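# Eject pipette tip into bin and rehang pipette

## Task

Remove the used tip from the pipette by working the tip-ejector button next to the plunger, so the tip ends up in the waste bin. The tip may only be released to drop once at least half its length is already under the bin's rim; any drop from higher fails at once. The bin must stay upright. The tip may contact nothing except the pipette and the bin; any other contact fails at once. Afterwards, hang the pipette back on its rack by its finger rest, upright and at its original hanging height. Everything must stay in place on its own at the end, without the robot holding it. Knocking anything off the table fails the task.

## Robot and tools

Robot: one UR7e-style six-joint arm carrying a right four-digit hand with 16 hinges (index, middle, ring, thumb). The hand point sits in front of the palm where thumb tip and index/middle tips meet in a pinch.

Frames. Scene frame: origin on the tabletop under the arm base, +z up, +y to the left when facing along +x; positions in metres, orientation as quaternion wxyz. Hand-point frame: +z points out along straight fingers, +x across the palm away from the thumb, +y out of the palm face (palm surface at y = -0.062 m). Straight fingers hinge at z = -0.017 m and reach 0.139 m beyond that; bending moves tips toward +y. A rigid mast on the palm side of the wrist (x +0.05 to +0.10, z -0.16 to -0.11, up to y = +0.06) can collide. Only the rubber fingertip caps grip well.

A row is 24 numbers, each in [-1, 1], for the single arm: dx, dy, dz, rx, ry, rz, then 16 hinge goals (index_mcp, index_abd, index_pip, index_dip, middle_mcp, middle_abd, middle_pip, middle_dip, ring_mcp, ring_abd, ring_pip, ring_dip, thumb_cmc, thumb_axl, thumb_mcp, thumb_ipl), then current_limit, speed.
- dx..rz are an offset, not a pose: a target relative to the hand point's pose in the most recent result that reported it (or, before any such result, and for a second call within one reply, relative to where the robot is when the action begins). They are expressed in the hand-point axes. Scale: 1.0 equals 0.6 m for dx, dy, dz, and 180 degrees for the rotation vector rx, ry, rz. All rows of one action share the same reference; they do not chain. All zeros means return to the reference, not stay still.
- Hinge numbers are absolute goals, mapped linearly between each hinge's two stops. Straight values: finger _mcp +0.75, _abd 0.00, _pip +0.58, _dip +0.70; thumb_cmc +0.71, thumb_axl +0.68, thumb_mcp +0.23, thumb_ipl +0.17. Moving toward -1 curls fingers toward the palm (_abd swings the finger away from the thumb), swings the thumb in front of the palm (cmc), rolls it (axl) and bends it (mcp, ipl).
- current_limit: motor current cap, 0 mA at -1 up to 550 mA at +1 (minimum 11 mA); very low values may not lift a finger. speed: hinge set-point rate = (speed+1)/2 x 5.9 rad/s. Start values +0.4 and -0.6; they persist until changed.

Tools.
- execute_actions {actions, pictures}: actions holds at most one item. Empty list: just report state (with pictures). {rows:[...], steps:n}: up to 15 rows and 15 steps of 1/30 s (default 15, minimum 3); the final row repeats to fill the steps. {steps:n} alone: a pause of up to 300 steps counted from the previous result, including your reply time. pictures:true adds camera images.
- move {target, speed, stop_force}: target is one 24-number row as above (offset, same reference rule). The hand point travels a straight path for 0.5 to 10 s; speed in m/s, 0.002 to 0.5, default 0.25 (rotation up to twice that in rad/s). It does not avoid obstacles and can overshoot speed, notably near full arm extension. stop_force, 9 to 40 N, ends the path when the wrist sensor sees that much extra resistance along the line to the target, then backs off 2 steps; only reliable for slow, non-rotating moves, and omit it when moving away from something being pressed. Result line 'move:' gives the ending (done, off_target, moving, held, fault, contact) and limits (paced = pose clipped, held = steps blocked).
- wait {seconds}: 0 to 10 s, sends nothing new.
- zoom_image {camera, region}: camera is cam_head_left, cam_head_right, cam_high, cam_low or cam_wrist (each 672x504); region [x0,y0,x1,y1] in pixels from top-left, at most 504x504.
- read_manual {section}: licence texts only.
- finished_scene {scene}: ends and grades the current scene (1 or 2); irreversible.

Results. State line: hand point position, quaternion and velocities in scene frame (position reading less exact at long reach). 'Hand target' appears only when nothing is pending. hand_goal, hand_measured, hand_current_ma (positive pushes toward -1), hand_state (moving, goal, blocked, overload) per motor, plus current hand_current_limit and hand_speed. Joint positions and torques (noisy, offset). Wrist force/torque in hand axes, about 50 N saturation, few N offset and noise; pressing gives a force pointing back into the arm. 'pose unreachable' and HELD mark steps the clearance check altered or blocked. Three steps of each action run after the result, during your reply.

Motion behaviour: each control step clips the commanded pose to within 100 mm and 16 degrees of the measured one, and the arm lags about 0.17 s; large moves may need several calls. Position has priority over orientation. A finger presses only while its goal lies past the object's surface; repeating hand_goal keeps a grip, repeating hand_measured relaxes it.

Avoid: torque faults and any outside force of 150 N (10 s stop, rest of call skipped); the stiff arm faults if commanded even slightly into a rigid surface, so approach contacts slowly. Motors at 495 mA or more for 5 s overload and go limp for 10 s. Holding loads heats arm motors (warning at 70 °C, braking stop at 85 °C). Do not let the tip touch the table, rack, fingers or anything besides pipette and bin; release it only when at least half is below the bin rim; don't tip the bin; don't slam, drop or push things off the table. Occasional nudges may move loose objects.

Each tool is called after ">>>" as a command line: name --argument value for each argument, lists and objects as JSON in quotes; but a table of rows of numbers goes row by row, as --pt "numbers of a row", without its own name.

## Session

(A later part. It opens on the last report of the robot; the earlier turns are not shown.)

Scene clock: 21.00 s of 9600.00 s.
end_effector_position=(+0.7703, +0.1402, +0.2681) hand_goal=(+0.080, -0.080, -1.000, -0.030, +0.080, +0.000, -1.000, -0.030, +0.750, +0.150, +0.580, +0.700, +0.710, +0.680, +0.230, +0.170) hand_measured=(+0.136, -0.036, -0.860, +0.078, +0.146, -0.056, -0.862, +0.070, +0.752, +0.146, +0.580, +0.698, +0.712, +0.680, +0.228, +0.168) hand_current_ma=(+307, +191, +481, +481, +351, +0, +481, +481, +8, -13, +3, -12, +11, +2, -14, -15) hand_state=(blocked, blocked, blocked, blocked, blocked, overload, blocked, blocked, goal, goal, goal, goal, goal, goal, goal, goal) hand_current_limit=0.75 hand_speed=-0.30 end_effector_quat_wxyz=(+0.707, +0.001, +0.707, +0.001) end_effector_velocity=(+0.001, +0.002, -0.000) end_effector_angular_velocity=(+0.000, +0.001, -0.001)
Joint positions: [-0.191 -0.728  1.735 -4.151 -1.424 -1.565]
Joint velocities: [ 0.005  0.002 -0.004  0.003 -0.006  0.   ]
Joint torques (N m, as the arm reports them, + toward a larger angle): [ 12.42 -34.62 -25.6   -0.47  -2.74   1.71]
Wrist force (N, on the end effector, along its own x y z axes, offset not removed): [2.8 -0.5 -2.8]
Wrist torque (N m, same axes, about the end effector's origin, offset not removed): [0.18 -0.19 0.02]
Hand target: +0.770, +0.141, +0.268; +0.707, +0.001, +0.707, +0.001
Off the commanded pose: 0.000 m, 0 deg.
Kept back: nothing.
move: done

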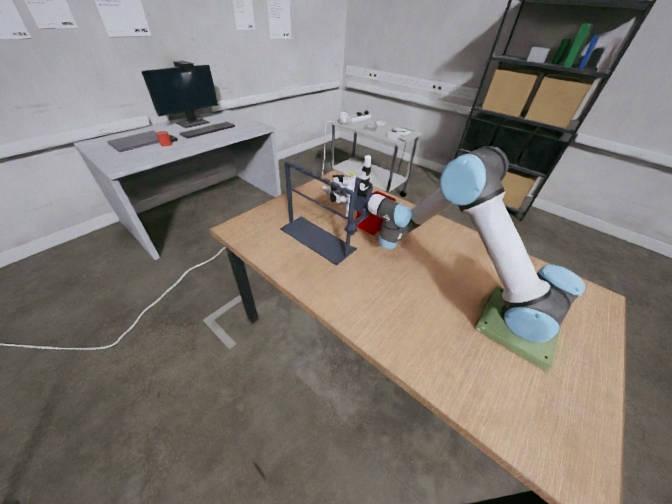

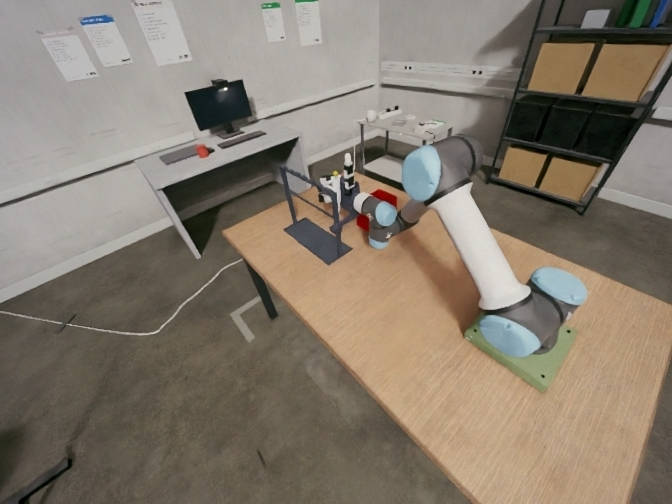

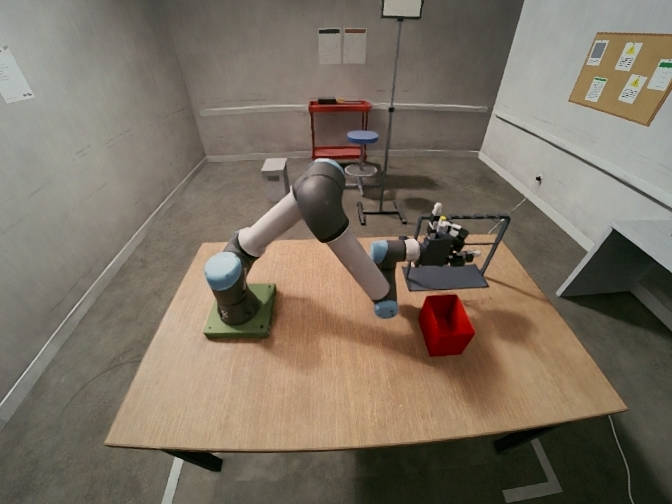

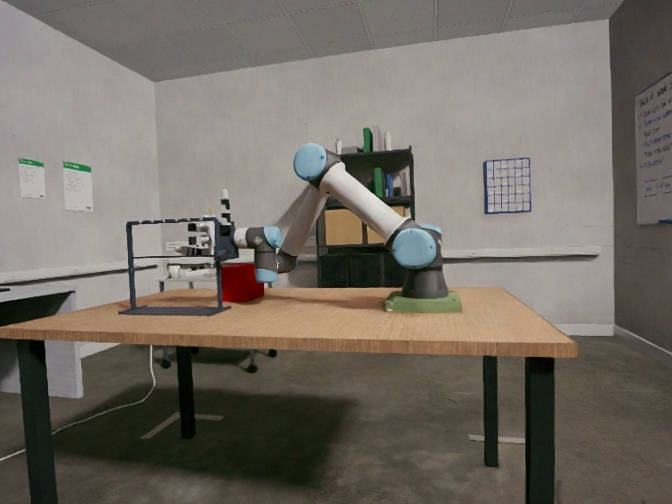

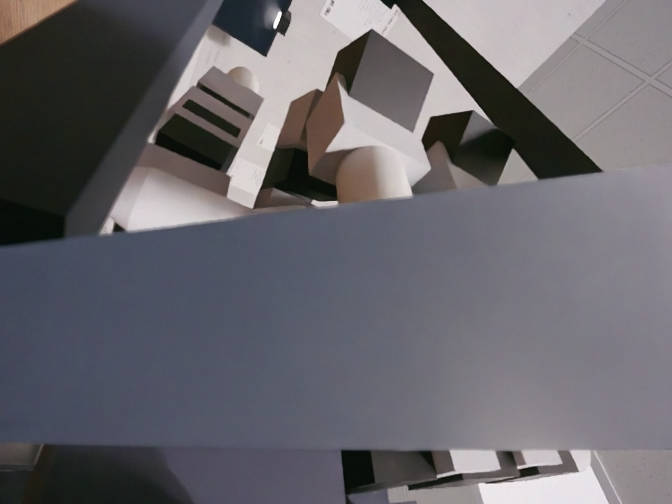

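>>> move --target '[0,0.0595,0.001,0,0,0,0.08,-0.08,-1,-0.03,0.08,0,-1,-0.03,0.75,0.15,0.58,0.7,0.71,0.68,0.23,0.17,0.75,-0.3]' --speed 0.03 --stop_force 9

>>> zoom_image --camera "cam_low" --region '[160, 190, 260, 290]'

>>> zoom_image --camera "cam_head_right" --region '[300, 155, 360, 215]'

Scene clock: 22.77 s of 9600.00 s.
end_effector_position=(+0.7709, +0.1755, +0.2682) hand_goal=(+0.080, -0.080, -1.000, -0.030, +0.080, +0.000, -1.000, -0.030, +0.750, +0.150, +0.580, +0.700, +0.710, +0.680, +0.230, +0.170) hand_measured=(+0.136, -0.036, -0.860, +0.078, +0.146, -0.056, -0.862, +0.070, +0.752, +0.146, +0.580, +0.698, +0.712, +0.680, +0.228, +0.168) hand_current_ma=(+307, +191, +481, +481, +351, +0, +481, +481, +8, -13, +3, -12, +11, +2, -14, -15) hand_state=(blocked, blocked, blocked, blocked, blocked, overload, blocked, blocked, goal, goal, goal, goal, goal, goal, goal, goal) hand_current_limit=0.75 hand_speed=-0.30 end_effector_quat_wxyz=(+0.707, +0.001, +0.707, +0.001) end_effector_velocity=(-0.000, +0.004, +0.000) end_effector_angular_velocity=(+0.000, +0.000, +0.001)
Joint positions: [-0.124 -0.721  1.718 -4.14  -1.49  -1.565]
Joint velocities: [ 0.007  0.    -0.001  0.001 -0.006  0.   ]
Joint torques (N m, as the arm reports them, + toward a larger angle): [ 12.17 -35.41 -26.21  -0.43  -2.74  -1.57]
Wrist force (N, on the end effector, along its own x y z axes, offset not removed): [1.5 0.7 -1.6]
Wrist torque (N m, same axes, about the end effector's origin, offset not removed): [0.28 -0.04 0.02]
Hand target: +0.771, +0.176, +0.268; +0.707, +0.001, +0.707, +0.001
Off the commanded pose: 0.000 m, 0 deg.
Kept back: nothing.
move: done

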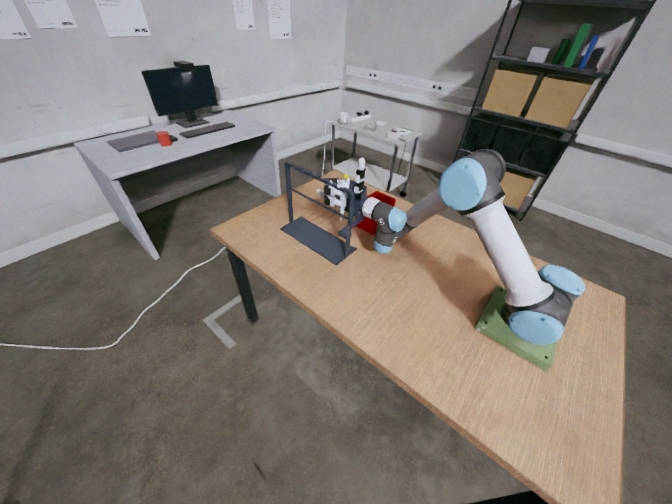

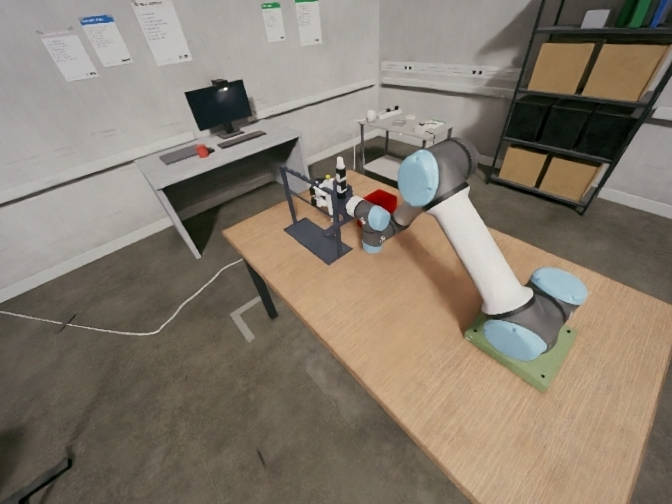

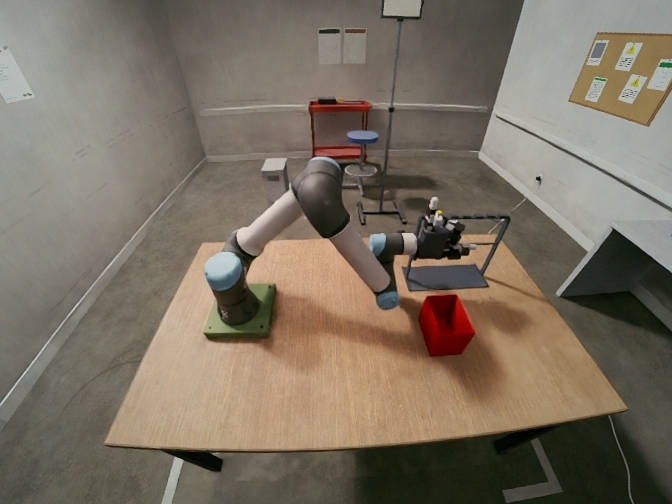

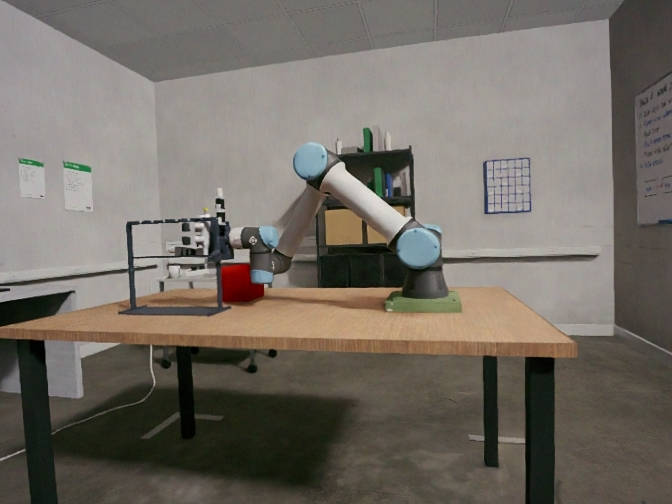

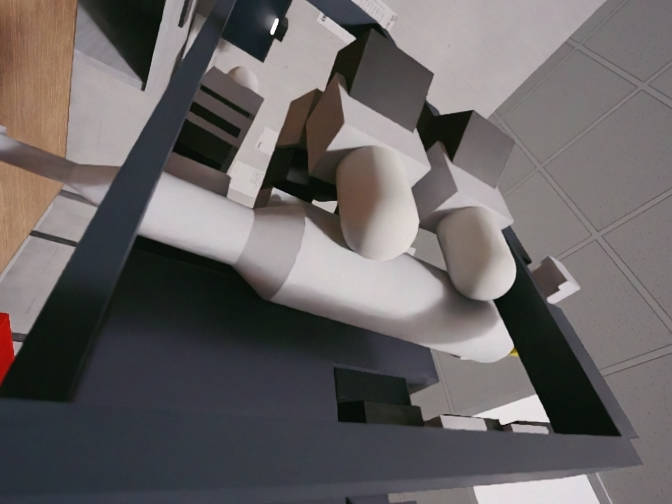

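Region (160, 190, 260, 290) of cam_low's 672x504 image, scaled by 5.040, with more detail than that image has.

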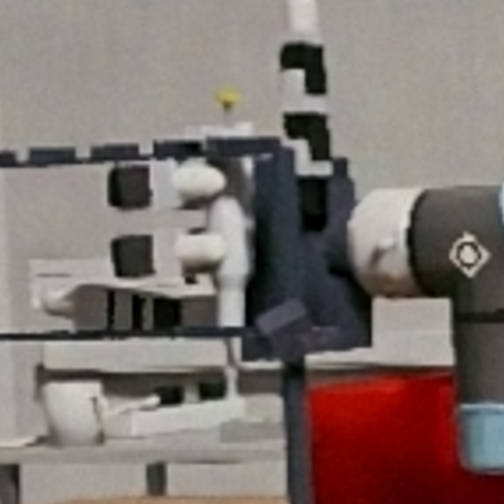

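Region (300, 155, 360, 215) of cam_head_right's 672x504 image, scaled by 8.400, with more detail than that image has.

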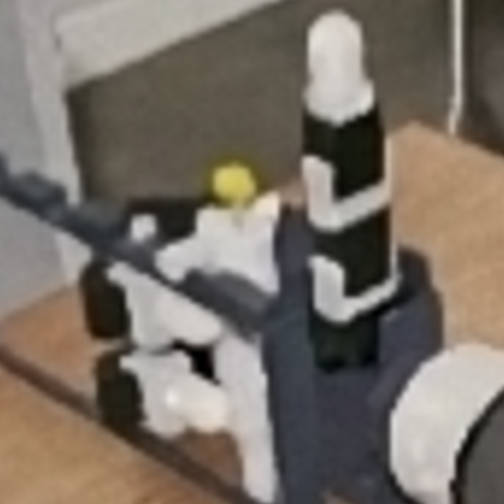

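>>> move --target '[0.016,0.001,-0.001,0,0,0,0.08,-0.08,-1,-0.03,0.08,0,-1,-0.03,0.75,0.15,0.58,0.7,0.71,0.68,0.23,0.17,0.75,-0.3]' --speed 0.02

>>> zoom_image --camera "cam_low" --region '[160, 190, 260, 290]'

Scene clock: 23.77 s of 9600.00 s.
end_effector_position=(+0.7703, +0.1761, +0.2590) hand_goal=(+0.080, -0.080, -1.000, -0.030, +0.080, +0.000, -1.000, -0.030, +0.750, +0.150, +0.580, +0.700, +0.710, +0.680, +0.230, +0.170) hand_measured=(+0.136, -0.036, -0.860, +0.078, +0.146, -0.056, -0.862, +0.070, +0.752, +0.146, +0.580, +0.698, +0.712, +0.680, +0.228, +0.168) hand_current_ma=(+307, +191, +481, +481, +351, +0, +481, +481, +8, -13, +3, -12, +11, +2, -14, -15) hand_state=(blocked, blocked, blocked, blocked, blocked, overload, blocked, blocked, goal, goal, goal, goal, goal, goal, goal, goal) hand_current_limit=0.75 hand_speed=-0.30 end_effector_quat_wxyz=(+0.707, +0.001, +0.707, +0.001) end_effector_velocity=(-0.000, +0.001, -0.002) end_effector_angular_velocity=(-0.000, -0.002, +0.001)
Joint positions: [-0.123 -0.703  1.717 -4.157 -1.491 -1.565]
Joint velocities: [ 0.001  0.005 -0.002 -0.005  0.    -0.   ]
Joint torques (N m, as the arm reports them, + toward a larger angle): [ 12.09 -36.25 -25.64  -4.46  -2.76  -1.33]
Wrist force (N, on the end effector, along its own x y z axes, offset not removed): [1.3 -0.8 -1.4]
Wrist torque (N m, same axes, about the end effector's origin, offset not removed): [0.04 -0.03 -0.07]
Hand target: +0.770, +0.176, +0.259; +0.707, +0.001, +0.707, +0.001
Off the commanded pose: 0.000 m, 0 deg.
Kept back: nothing.
move: done

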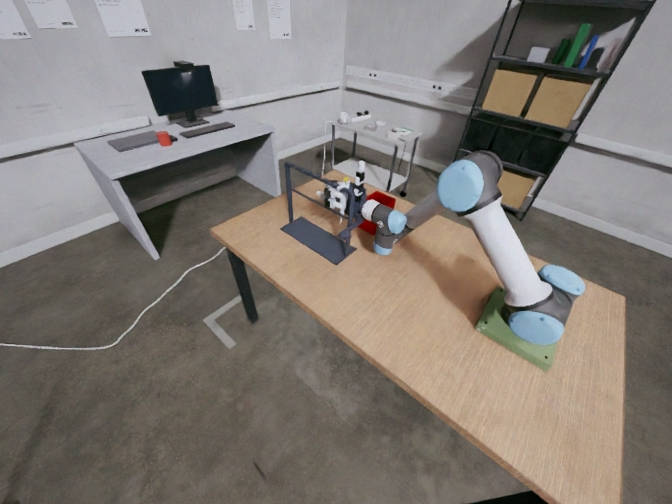

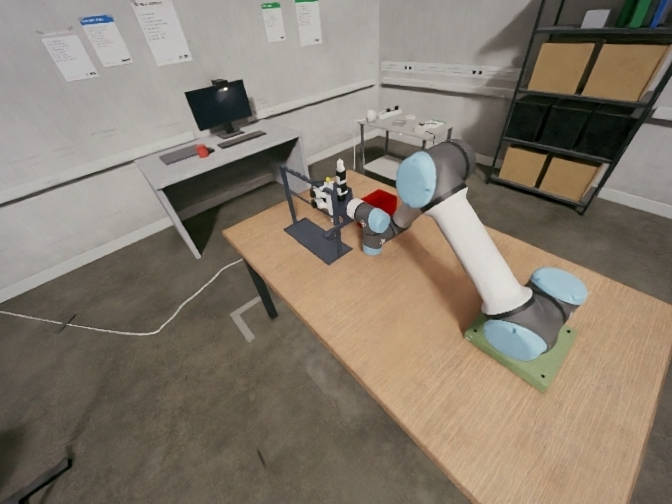

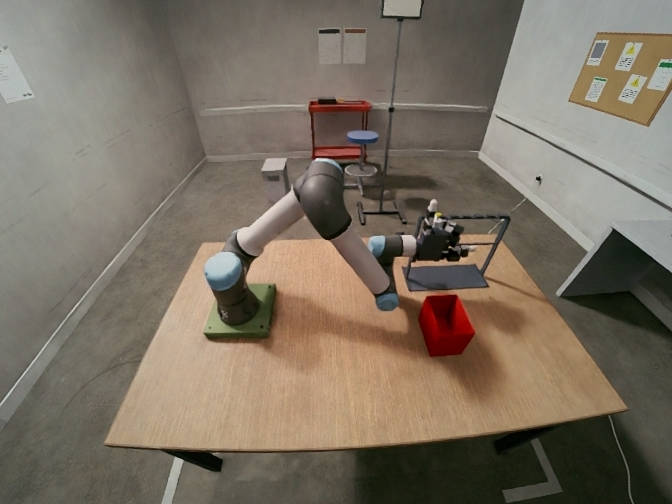

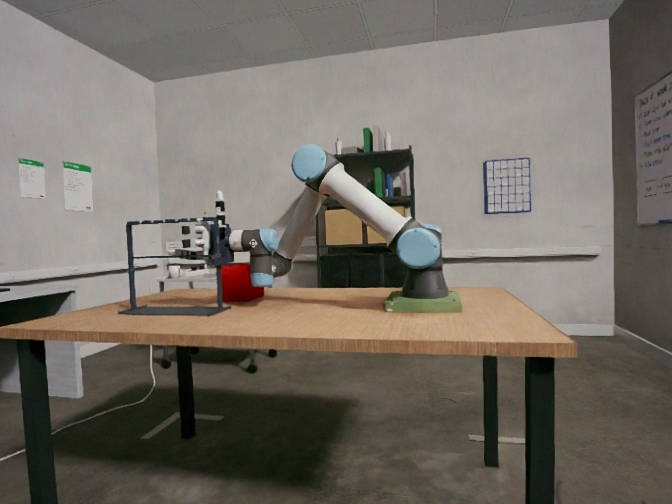

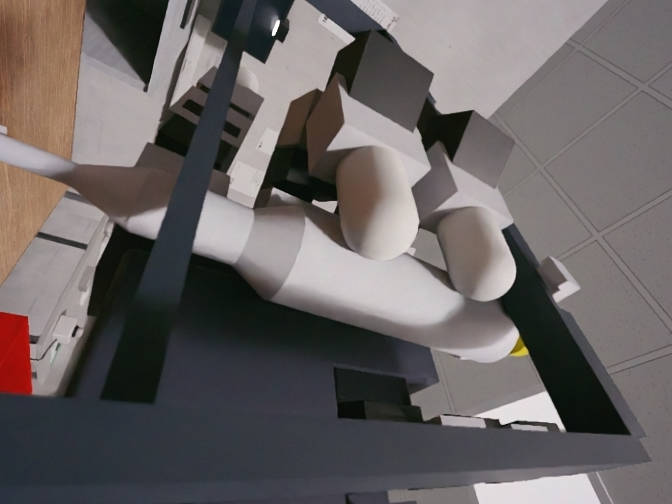

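Region (160, 190, 260, 290) of cam_low's 672x504 image, scaled by 5.040, with more detail than that image has.

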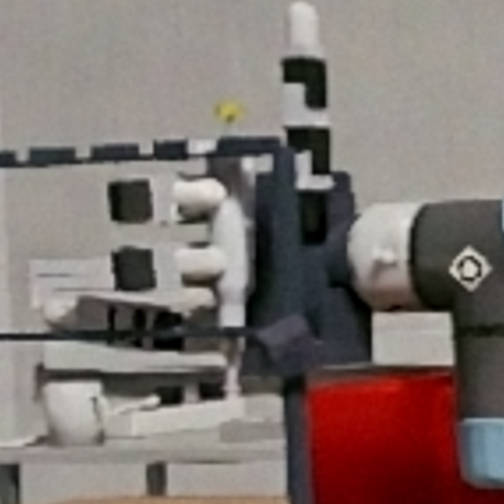

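>>> execute_actions --actions '[{"rows":[[0.001,0,0,0,0,0,0.3,0,-0.5,0.35,0.3,0,-0.5,0.35,0.75,0,0.58,0.7,0.71,0.68,0.23,0.17,0.5,-0.3]],"steps":15}]' --pictures true

Scene clock: 24.37 s of 9600.00 s.
end_effector_position=(+0.7703, +0.1762, +0.2584) hand_goal=(+0.300, +0.000, -0.500, +0.350, +0.300, +0.000, -0.500, +0.350, +0.750, +0.000, +0.580, +0.700, +0.710, +0.680, +0.230, +0.170) hand_measured=(+0.298, -0.004, -0.510, +0.346, +0.298, -0.056, -0.512, +0.346, +0.752, -0.002, +0.580, +0.698, +0.712, +0.680, +0.228, +0.168) hand_current_ma=(-11, -19, +3, -12, -12, +0, +7, -11, +8, -13, +3, -12, +11, +2, -14, -15) hand_state=(goal, goal, moving, moving, goal, overload, moving, moving, goal, goal, goal, goal, goal, goal, goal, goal) hand_current_limit=0.50 hand_speed=-0.30 end_effector_quat_wxyz=(+0.707, +0.001, +0.707, +0.001) end_effector_velocity=(+0.000, -0.000, -0.001) end_effector_angular_velocity=(-0.001, +0.001, -0.000)
Joint positions: [-0.123 -0.702  1.716 -4.158 -1.491 -1.565]
Joint velocities: [-0.001  0.001 -0.     0.     0.001 -0.001]
Joint torques (N m, as the arm reports them, + toward a larger angle): [  9.99 -35.14 -25.71  -4.08  -2.42  -1.04]
Wrist force (N, on the end effector, along its own x y z axes, offset not removed): [0.0 0.1 -2.1]
Wrist torque (N m, same axes, about the end effector's origin, offset not removed): [0.24 0.11 -0.10]
Steps of this call (steps 1 to 6: nothing new was sent; steps 7 to 18: the first 12 steps of this action). Readings (end_effector_position | what the end effector reports):
7: (+0.7703, +0.1762, +0.2587) | hand_goal=(+0.300, +0.000, -0.500, +0.350, +0.300, +0.000, -0.500, +0.350, +0.750, +0.000, +0.580, +0.700, +0.710, +0.680, +0.230, +0.170) hand_measured=(+0.136, -0.036, -0.860, +0.078, +0.146, -0.056, -0.862, +0.070, +0.752, +0.146, +0.580, +0.698, +0.712, +0.680, +0.228, +0.168) hand_current_ma=(+307, +191, +481, +481, +351, +0, +481, +481, +8, -13, +3, -12, +11, +2, -14, -15) hand_state=(moving, moving, moving, moving, moving, overload, moving, moving, goal, moving, goal, goal, goal, goal, goal, goal) hand_current_limit=0.50 hand_speed=-0.30
8: (+0.7703, +0.1762, +0.2586) | hand_goal=(+0.300, +0.000, -0.500, +0.350, +0.300, +0.000, -0.500, +0.350, +0.750, +0.000, +0.580, +0.700, +0.710, +0.680, +0.230, +0.170) hand_measured=(+0.138, -0.032, -0.854, +0.078, +0.148, -0.056, -0.856, +0.070, +0.752, +0.138, +0.580, +0.698, +0.712, +0.680, +0.228, +0.168) hand_current_ma=(+35, -34, +239, +138, +97, +0, +231, +111, +8, +104, +3, -12, +11, +2, -14, -15) hand_state=(moving, moving, moving, moving, moving, overload, moving, moving, goal, moving, goal, goal, goal, goal, goal, goal) hand_current_limit=0.50 hand_speed=-0.30
10: (+0.7703, +0.1762, +0.2585) | hand_goal=(+0.300, +0.000, -0.500, +0.350, +0.300, +0.000, -0.500, +0.350, +0.750, +0.000, +0.580, +0.700, +0.710, +0.680, +0.230, +0.170) hand_measured=(+0.184, -0.006, -0.828, +0.106, +0.188, -0.056, -0.828, +0.102, +0.752, +0.050, +0.580, +0.698, +0.712, +0.680, +0.228, +0.168) hand_current_ma=(-97, -16, -103, -98, -129, +0, -99, -94, +8, +28, +3, -12, +11, +2, -14, -15) hand_state=(moving, moving, moving, moving, moving, overload, moving, moving, goal, moving, goal, goal, goal, goal, goal, goal) hand_current_limit=0.50 hand_speed=-0.30
14: (+0.7703, +0.1762, +0.2584) | hand_goal=(+0.300, +0.000, -0.500, +0.350, +0.300, +0.000, -0.500, +0.350, +0.750, +0.000, +0.580, +0.700, +0.710, +0.680, +0.230, +0.170) hand_measured=(+0.296, -0.004, -0.658, +0.278, +0.296, -0.056, -0.662, +0.268, +0.752, -0.002, +0.580, +0.698, +0.712, +0.680, +0.228, +0.168) hand_current_ma=(-2, -19, -71, -73, -2, +0, -68, -70, +8, -13, +3, -12, +11, +2, -14, -15) hand_state=(moving, goal, moving, moving, moving, overload, moving, moving, goal, moving, goal, goal, goal, goal, goal, goal) hand_current_limit=0.50 hand_speed=-0.30
18: the state above

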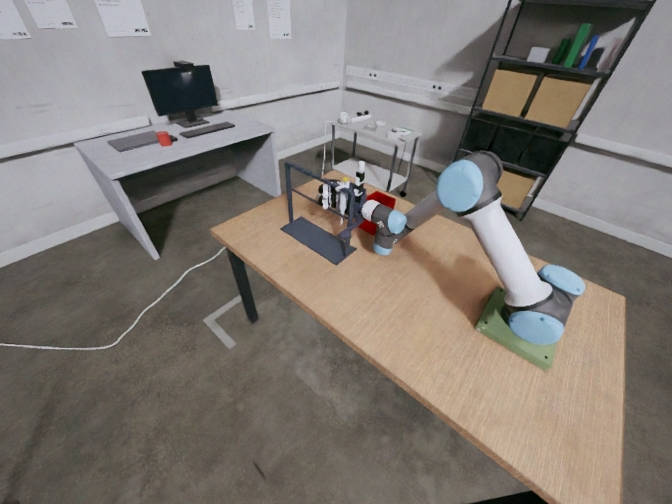

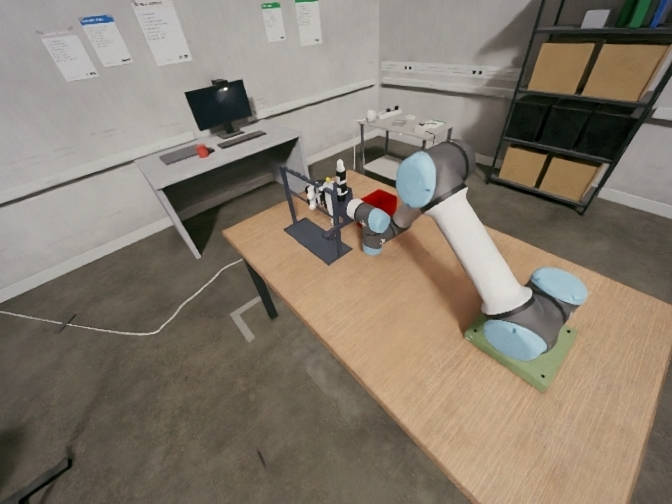

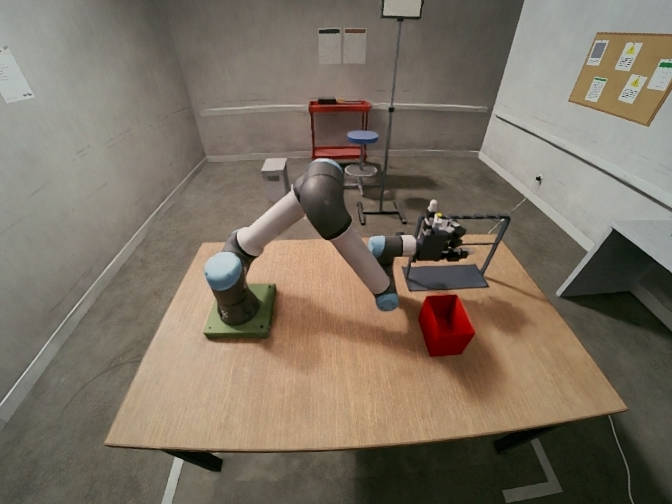

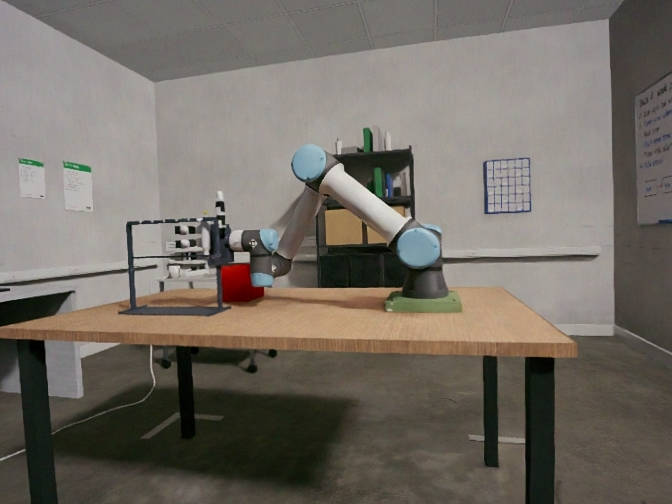

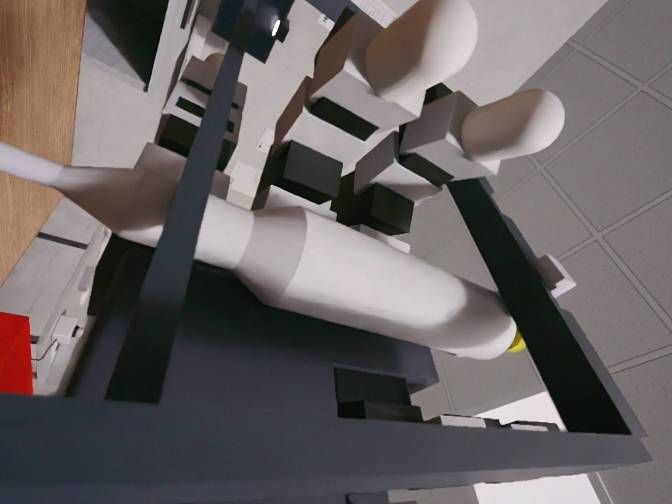

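>>> move --target '[0,-0.12,0,0,0,0,0.55,0,-0.5,0.35,0.55,0,-0.5,0.35,0.75,0,0.58,0.7,0.71,0.68,0.23,0.17,0.5,-0.3]' --speed 0.08

>>> zoom_image --camera "cam_head_left" --region '[280,145,410,265]'

Scene clock: 26.00 s of 9600.00 s.
end_effector_position=(+0.7703, +0.1045, +0.2583) hand_goal=(+0.550, +0.000, -0.500, +0.350, +0.550, +0.000, -0.500, +0.350, +0.750, +0.000, +0.580, +0.700, +0.710, +0.680, +0.230, +0.170) hand_measured=(+0.548, -0.004, -0.502, +0.348, +0.548, -0.058, -0.502, +0.348, +0.752, -0.002, +0.580, +0.698, +0.712, +0.680, +0.228, +0.168) hand_current_ma=(-12, -19, -12, -14, -13, +0, -11, -13, +8, -13, +3, -12, +11, +2, -14, -15) hand_state=(goal, goal, goal, goal, goal, overload, goal, goal, goal, goal, goal, goal, goal, goal, goal, goal) hand_current_limit=0.50 hand_speed=-0.30 end_effector_quat_wxyz=(+0.707, +0.001, +0.707, +0.001) end_effector_velocity=(+0.000, -0.002, -0.001) end_effector_angular_velocity=(+0.000, +0.002, +0.001)
Joint positions: [-0.258 -0.71   1.74  -4.173 -1.357 -1.564]
Joint velocities: [-0.004  0.001  0.     0.001  0.005 -0.   ]
Joint torques (N m, as the arm reports them, + toward a larger angle): [ -8.58 -52.51  -3.57  -4.1    2.39   1.54]
Wrist force (N, on the end effector, along its own x y z axes, offset not removed): [0.8 -1.0 -0.8]
Wrist torque (N m, same axes, about the end effector's origin, offset not removed): [-0.04 -0.07 -0.04]
Hand target: +0.770, +0.104, +0.258; +0.707, +0.001, +0.707, +0.001
Off your previous action's commanded pose: 0.000 m, 0 deg at its last step (step 3 of this call).
Off the commanded pose: 0.000 m, 0 deg.
Kept back: nothing.
move: done

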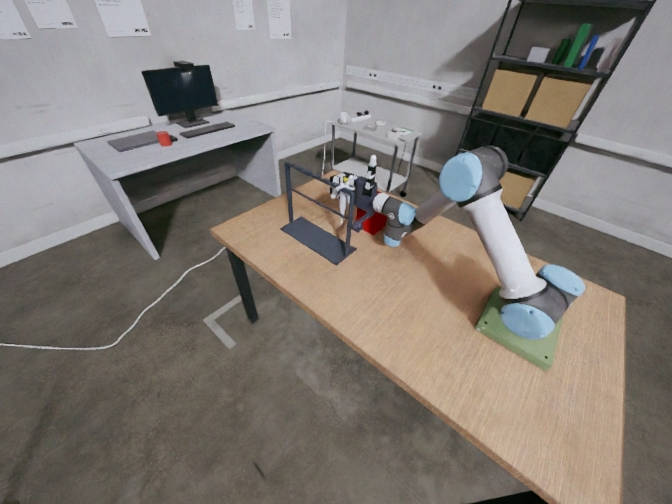

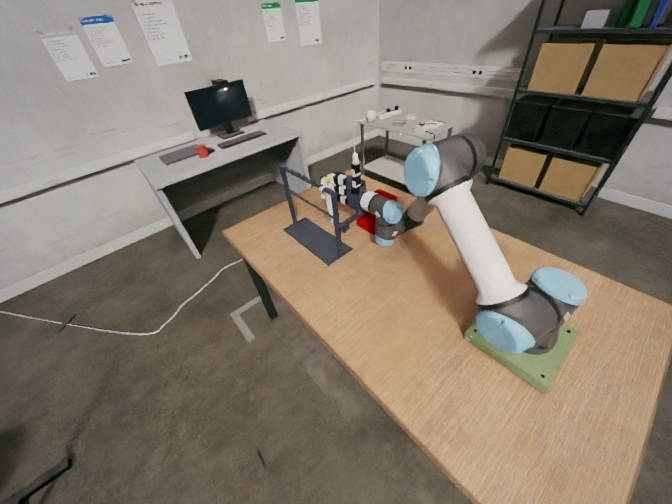

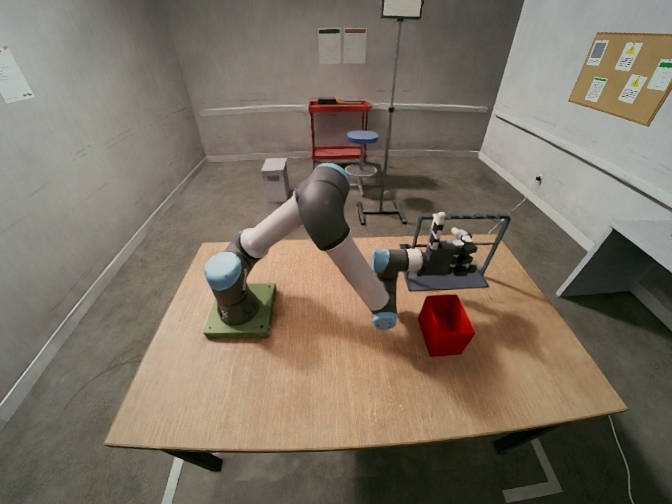

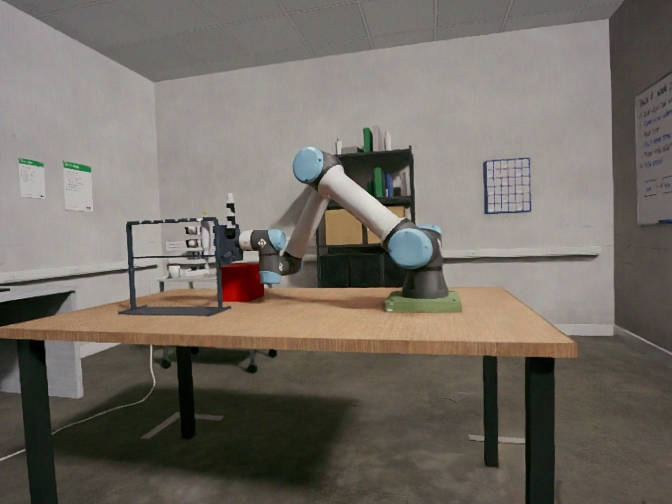

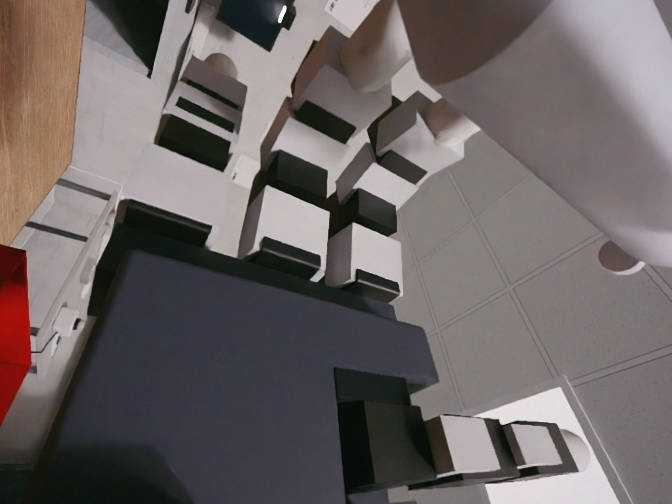

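Region (280, 145, 410, 265) of cam_head_left's 672x504 image, scaled by 3.877, with more detail than that image has; it fills the top 465 rows of this view, and the rest is white.

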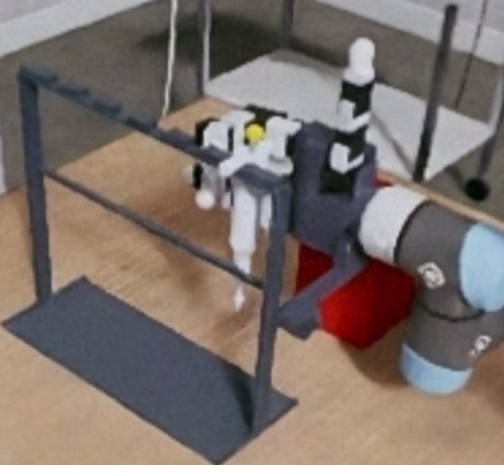

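>>> finished_scene --scene 2

The scene is finished: the task was done.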